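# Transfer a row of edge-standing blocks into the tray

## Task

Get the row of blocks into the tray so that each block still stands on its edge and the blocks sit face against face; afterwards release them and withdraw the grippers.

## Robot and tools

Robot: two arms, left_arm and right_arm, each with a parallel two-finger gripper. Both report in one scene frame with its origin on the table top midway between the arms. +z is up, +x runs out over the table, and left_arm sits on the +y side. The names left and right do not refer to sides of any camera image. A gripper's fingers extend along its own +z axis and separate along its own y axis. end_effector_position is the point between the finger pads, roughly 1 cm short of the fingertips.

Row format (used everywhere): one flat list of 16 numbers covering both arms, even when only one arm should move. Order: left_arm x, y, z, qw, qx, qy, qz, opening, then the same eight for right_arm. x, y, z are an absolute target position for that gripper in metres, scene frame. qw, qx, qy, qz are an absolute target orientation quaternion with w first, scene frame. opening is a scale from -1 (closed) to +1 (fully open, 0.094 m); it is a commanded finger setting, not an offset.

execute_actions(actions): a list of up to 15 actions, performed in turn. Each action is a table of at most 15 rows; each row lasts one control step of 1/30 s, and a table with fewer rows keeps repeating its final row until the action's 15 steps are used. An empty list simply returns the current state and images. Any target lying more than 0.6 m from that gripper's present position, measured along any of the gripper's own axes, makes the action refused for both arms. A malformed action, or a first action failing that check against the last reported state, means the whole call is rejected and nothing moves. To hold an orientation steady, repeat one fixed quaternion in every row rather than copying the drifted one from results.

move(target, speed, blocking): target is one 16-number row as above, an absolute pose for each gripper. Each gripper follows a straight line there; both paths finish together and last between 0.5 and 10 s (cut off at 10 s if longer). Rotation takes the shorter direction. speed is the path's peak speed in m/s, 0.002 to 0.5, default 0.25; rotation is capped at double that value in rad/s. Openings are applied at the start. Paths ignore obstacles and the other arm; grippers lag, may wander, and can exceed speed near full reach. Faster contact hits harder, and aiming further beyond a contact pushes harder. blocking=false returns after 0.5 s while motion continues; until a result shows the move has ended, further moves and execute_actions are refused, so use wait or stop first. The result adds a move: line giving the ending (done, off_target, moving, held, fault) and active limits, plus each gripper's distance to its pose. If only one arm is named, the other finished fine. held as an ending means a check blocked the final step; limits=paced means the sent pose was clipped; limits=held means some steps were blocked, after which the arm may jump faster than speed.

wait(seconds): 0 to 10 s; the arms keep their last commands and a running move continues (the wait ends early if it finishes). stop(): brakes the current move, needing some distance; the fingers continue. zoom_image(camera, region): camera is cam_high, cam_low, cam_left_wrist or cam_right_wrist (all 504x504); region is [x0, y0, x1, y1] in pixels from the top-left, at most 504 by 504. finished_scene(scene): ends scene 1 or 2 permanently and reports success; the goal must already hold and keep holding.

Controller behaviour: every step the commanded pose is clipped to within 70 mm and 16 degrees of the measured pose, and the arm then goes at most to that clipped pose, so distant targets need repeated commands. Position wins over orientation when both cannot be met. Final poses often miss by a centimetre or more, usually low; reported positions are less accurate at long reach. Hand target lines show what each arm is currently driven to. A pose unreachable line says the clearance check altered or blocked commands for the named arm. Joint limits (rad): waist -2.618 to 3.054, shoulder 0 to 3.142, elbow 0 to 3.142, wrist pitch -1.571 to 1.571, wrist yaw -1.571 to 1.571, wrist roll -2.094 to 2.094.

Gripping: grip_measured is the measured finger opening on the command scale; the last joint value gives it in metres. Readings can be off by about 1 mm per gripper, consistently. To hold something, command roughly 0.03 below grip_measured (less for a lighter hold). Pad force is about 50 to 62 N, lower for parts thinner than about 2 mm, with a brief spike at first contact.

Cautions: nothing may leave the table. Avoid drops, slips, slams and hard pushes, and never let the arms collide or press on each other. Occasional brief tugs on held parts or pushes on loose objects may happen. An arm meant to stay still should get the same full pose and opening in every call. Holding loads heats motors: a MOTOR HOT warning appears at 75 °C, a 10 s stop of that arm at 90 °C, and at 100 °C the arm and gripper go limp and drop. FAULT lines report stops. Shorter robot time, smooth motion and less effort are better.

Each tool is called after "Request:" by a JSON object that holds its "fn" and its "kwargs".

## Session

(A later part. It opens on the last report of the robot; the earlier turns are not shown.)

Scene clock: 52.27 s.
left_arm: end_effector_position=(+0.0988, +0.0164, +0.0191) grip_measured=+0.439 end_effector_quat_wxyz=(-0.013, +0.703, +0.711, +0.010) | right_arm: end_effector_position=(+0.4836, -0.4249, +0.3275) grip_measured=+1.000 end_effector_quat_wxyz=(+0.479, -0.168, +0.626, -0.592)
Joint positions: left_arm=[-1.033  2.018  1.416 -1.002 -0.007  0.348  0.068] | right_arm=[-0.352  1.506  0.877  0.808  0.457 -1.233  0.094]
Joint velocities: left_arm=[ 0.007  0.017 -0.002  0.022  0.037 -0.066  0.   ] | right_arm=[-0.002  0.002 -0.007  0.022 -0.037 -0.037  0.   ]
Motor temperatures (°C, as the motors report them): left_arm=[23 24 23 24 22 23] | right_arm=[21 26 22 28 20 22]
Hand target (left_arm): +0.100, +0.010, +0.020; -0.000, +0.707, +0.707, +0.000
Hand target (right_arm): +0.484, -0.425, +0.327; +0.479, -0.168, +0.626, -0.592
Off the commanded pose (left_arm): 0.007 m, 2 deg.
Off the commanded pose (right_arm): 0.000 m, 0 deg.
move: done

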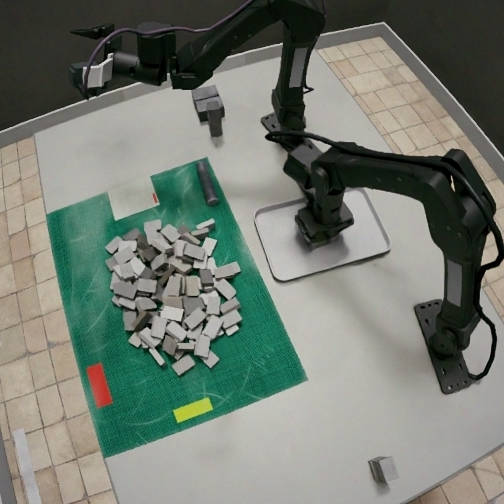

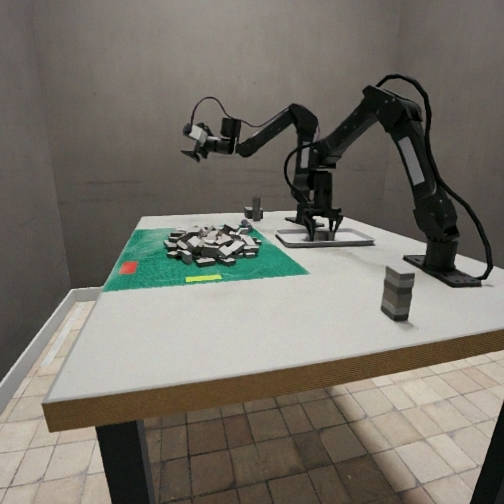

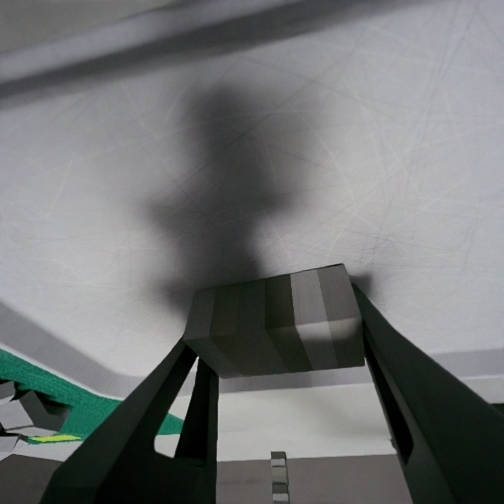

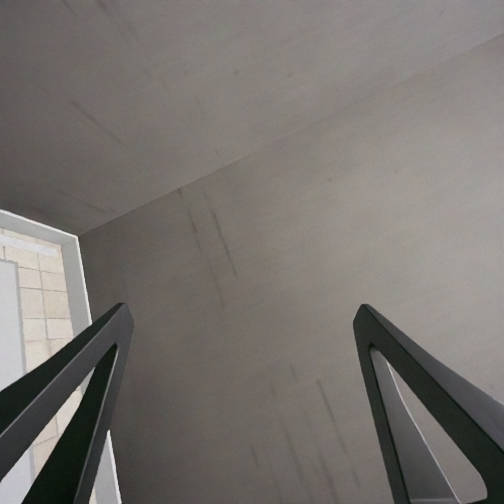

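Request:
{"fn": "move", "kwargs": {"target": [0.1,0.01,0.012,0,0.707,0.707,0,0.35,0.4836,-0.4249,0.3275,0.479,-0.168,0.626,-0.592,1], "speed": 0.01}}

Request:
{"fn": "move", "kwargs": {"target": [0.1,0.01,0.015,0,0.707,0.707,0,1,0.4836,-0.4249,0.3275,0.479,-0.168,0.626,-0.592,1], "speed": 0.01}}

Request:
{"fn": "move", "kwargs": {"target": [0.1,0.01,0.12,0,0.707,0.707,0,1,0.4836,-0.4249,0.3275,0.479,-0.168,0.626,-0.592,1], "speed": 0.15}}

Request:
{"fn": "move", "kwargs": {"target": [0.22,0.2,0.14,0,0.5,0.86,0,1,0.4836,-0.4249,0.3275,0.479,-0.168,0.626,-0.592,1]}}

Scene clock: 61.17 s.
left_arm: end_effector_position=(+0.0987, +0.0167, +0.0181) grip_measured=+0.439 end_effector_quat_wxyz=(-0.013, +0.703, +0.711, +0.010) | right_arm: end_effector_position=(+0.4836, -0.4249, +0.3275) grip_measured=+1.000 end_effector_quat_wxyz=(+0.479, -0.168, +0.626, -0.592)
Joint positions: left_arm=[-1.033  2.018  1.412 -0.997 -0.007  0.348  0.068] | right_arm=[-0.352  1.506  0.877  0.808  0.457 -1.233  0.094]
Joint velocities: left_arm=[ 0.002  0.007 -0.002  0.007 -0.051 -0.037  0.001] | right_arm=[ 0.002 -0.002  0.012  0.022  0.051 -0.037  0.   ]
Motor temperatures (°C, as the motors report them): left_arm=[23 25 23 24 22 23] | right_arm=[21 26 22 28 20 22]
Hand target (left_arm): +0.100, +0.010, +0.012; -0.001, +0.707, +0.707, +0.000
Hand target (right_arm): +0.484, -0.425, +0.327; +0.479, -0.168, +0.626, -0.592
Off the commanded pose (left_arm): 0.009 m, 2 deg.
Off the commanded pose (right_arm): 0.000 m, 0 deg.
move: done

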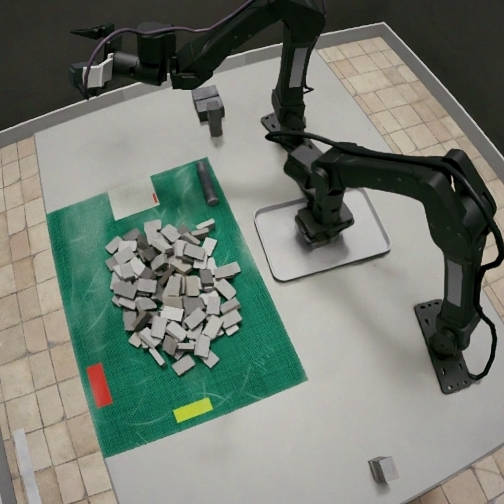

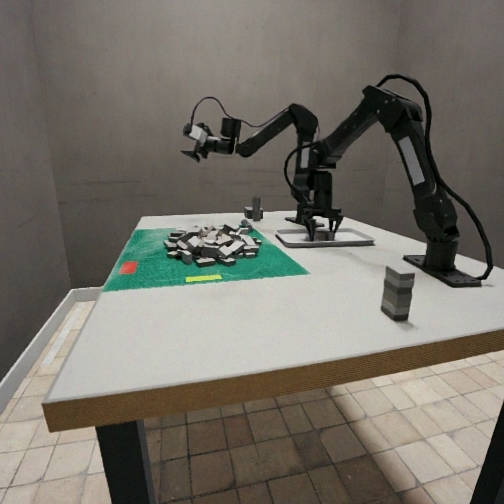

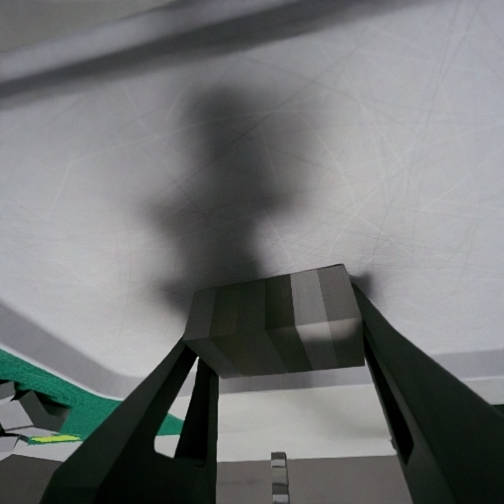

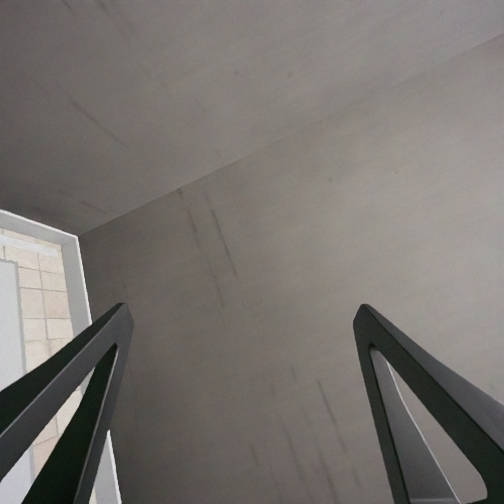

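Scene clock: 63.13 s.
left_arm: end_effector_position=(+0.0985, +0.0167, +0.0181) grip_measured=+1.000 end_effector_quat_wxyz=(-0.013, +0.703, +0.711, +0.010) | right_arm: end_effector_position=(+0.4836, -0.4249, +0.3275) grip_measured=+1.000 end_effector_quat_wxyz=(+0.479, -0.168, +0.626, -0.592)
Joint positions: left_arm=[-1.033  2.018  1.412 -0.997 -0.006  0.348  0.094] | right_arm=[-0.352  1.506  0.877  0.808  0.457 -1.233  0.094]
Joint velocities: left_arm=[-0.027  0.002 -0.002  0.051 -0.081  0.037  0.   ] | right_arm=[ 0.012  0.007 -0.002 -0.007 -0.11  -0.022  0.   ]
Motor temperatures (°C, as the motors report them): left_arm=[23 25 23 24 22 23] | right_arm=[21 26 22 28 20 22]
Hand target (left_arm): +0.100, +0.010, +0.015; -0.000, +0.707, +0.707, +0.000
Hand target (right_arm): +0.484, -0.425, +0.327; +0.479, -0.168, +0.626, -0.592
Off the commanded pose (left_arm): 0.008 m, 2 deg.
Off the commanded pose (right_arm): 0.000 m, 0 deg.
move: done

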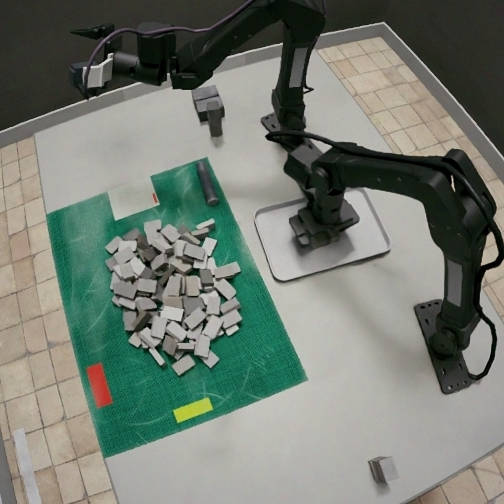

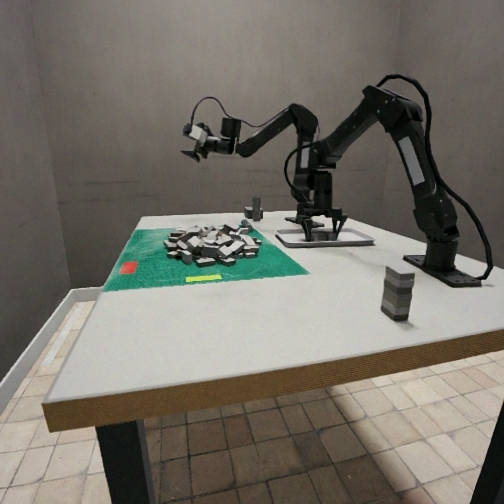

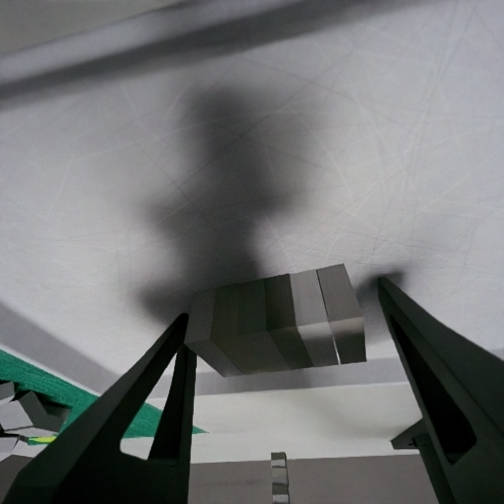

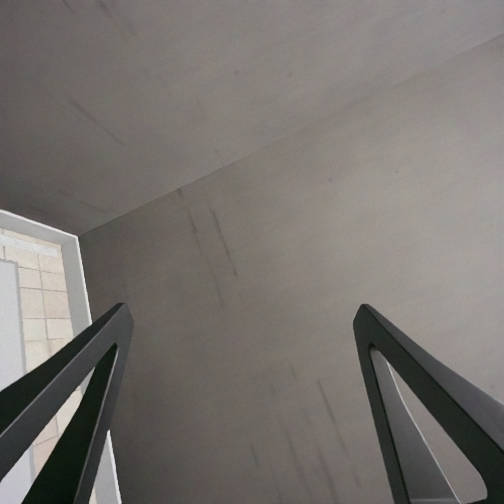

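Scene clock: 64.47 s.
left_arm: end_effector_position=(+0.0997, +0.0137, +0.1091) grip_measured=+1.000 end_effector_quat_wxyz=(-0.008, +0.704, +0.710, +0.007) | right_arm: end_effector_position=(+0.4836, -0.4249, +0.3275) grip_measured=+1.000 end_effector_quat_wxyz=(+0.479, -0.168, +0.626, -0.592)
Joint positions: left_arm=[-1.033  1.951  1.685 -1.327 -0.006  0.349  0.094] | right_arm=[-0.352  1.506  0.877  0.808  0.457 -1.233  0.094]
Joint velocities: left_arm=[-0.002  0.007 -0.022 -0.022  0.007 -0.051  0.   ] | right_arm=[-0.012  0.002 -0.002 -0.007 -0.007  0.051  0.   ]
Motor temperatures (°C, as the motors report them): left_arm=[23 25 23 24 22 23] | right_arm=[21 26 22 28 20 22]
Hand target (left_arm): +0.099, +0.012, +0.120; +0.000, +0.707, +0.707, +0.000
Hand target (right_arm): +0.484, -0.425, +0.327; +0.479, -0.168, +0.626, -0.592
Off the commanded pose (left_arm): 0.012 m, 1 deg.
Off the commanded pose (right_arm): 0.000 m, 0 deg.
move: off_target (left_arm)

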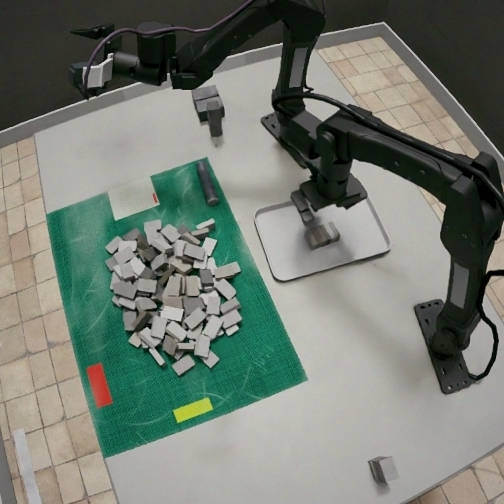

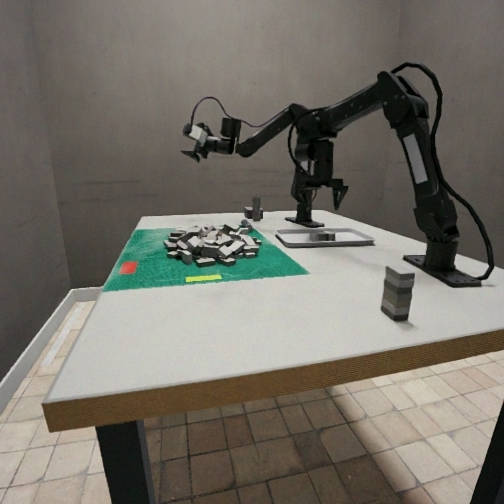

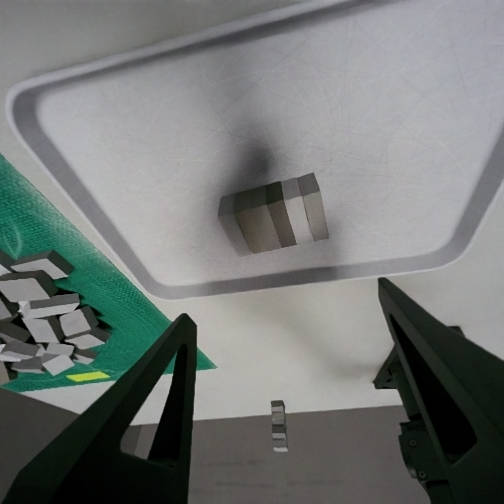

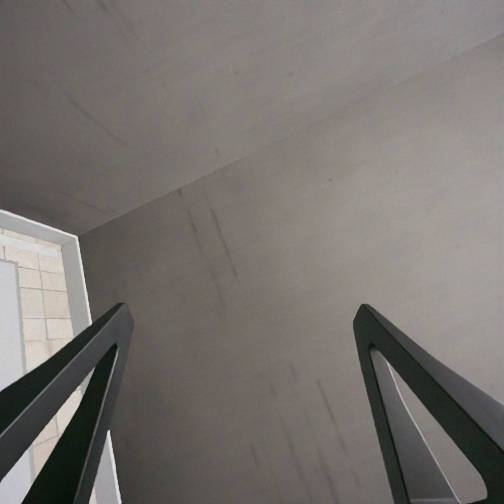

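Scene clock: 65.97 s.
left_arm: end_effector_position=(+0.2261, +0.1974, +0.1327) grip_measured=+1.000 end_effector_quat_wxyz=(-0.004, +0.496, +0.868, +0.007) | right_arm: end_effector_position=(+0.4836, -0.4249, +0.3275) grip_measured=+1.000 end_effector_quat_wxyz=(+0.479, -0.168, +0.626, -0.592)
Joint positions: left_arm=[-0.381  1.688  1.449 -1.341 -0.013  0.479  0.094] | right_arm=[-0.352  1.506  0.877  0.808  0.457 -1.233  0.094]
Joint velocities: left_arm=[-0.012 -0.002 -0.007  0.007  0.022 -0.007  0.   ] | right_arm=[-0.002  0.002  0.007 -0.037  0.007 -0.007  0.   ]
Motor temperatures (°C, as the motors report them): left_arm=[23 25 23 24 22 23] | right_arm=[21 26 22 28 20 22]
Hand target (left_arm): +0.222, +0.199, +0.139; -0.002, +0.502, +0.865, +0.004
Hand target (right_arm): +0.484, -0.425, +0.327; +0.479, -0.168, +0.626, -0.592
Off the commanded pose (left_arm): 0.010 m, 1 deg.
Off the commanded pose (right_arm): 0.000 m, 0 deg.
move: done

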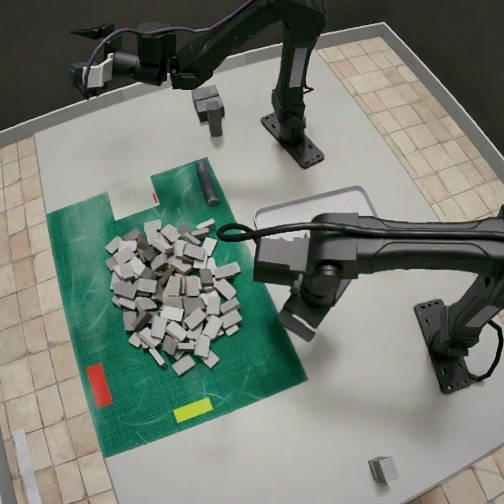

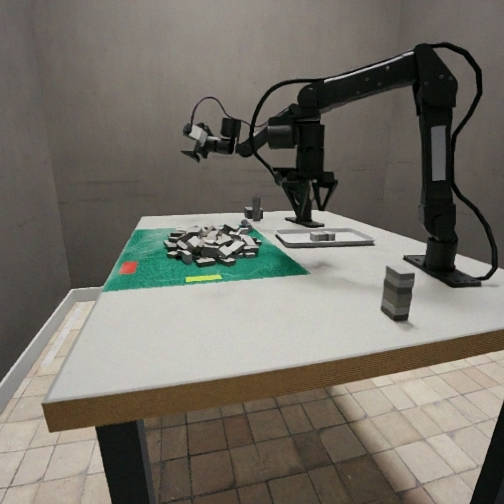

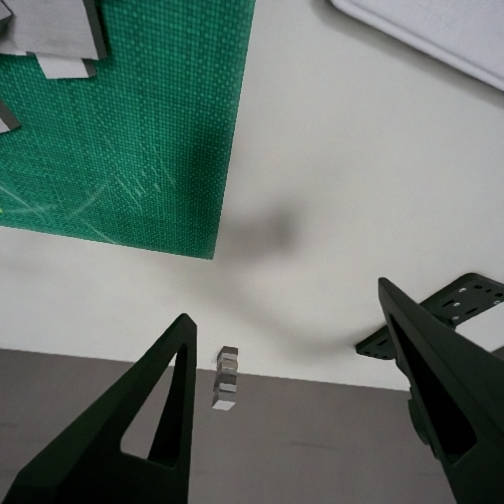

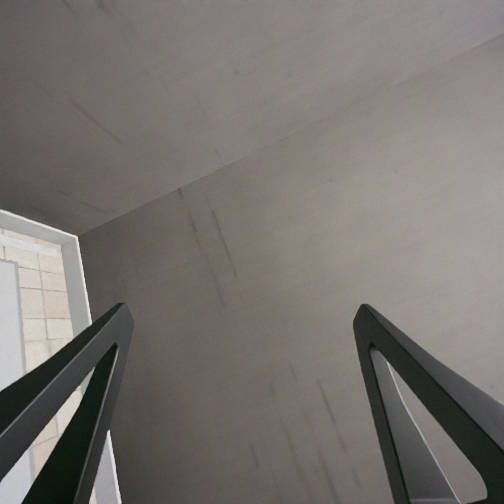

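Request:
{"fn": "finished_scene", "kwargs": {"scene": 2}}

The scene is finished: the task was done.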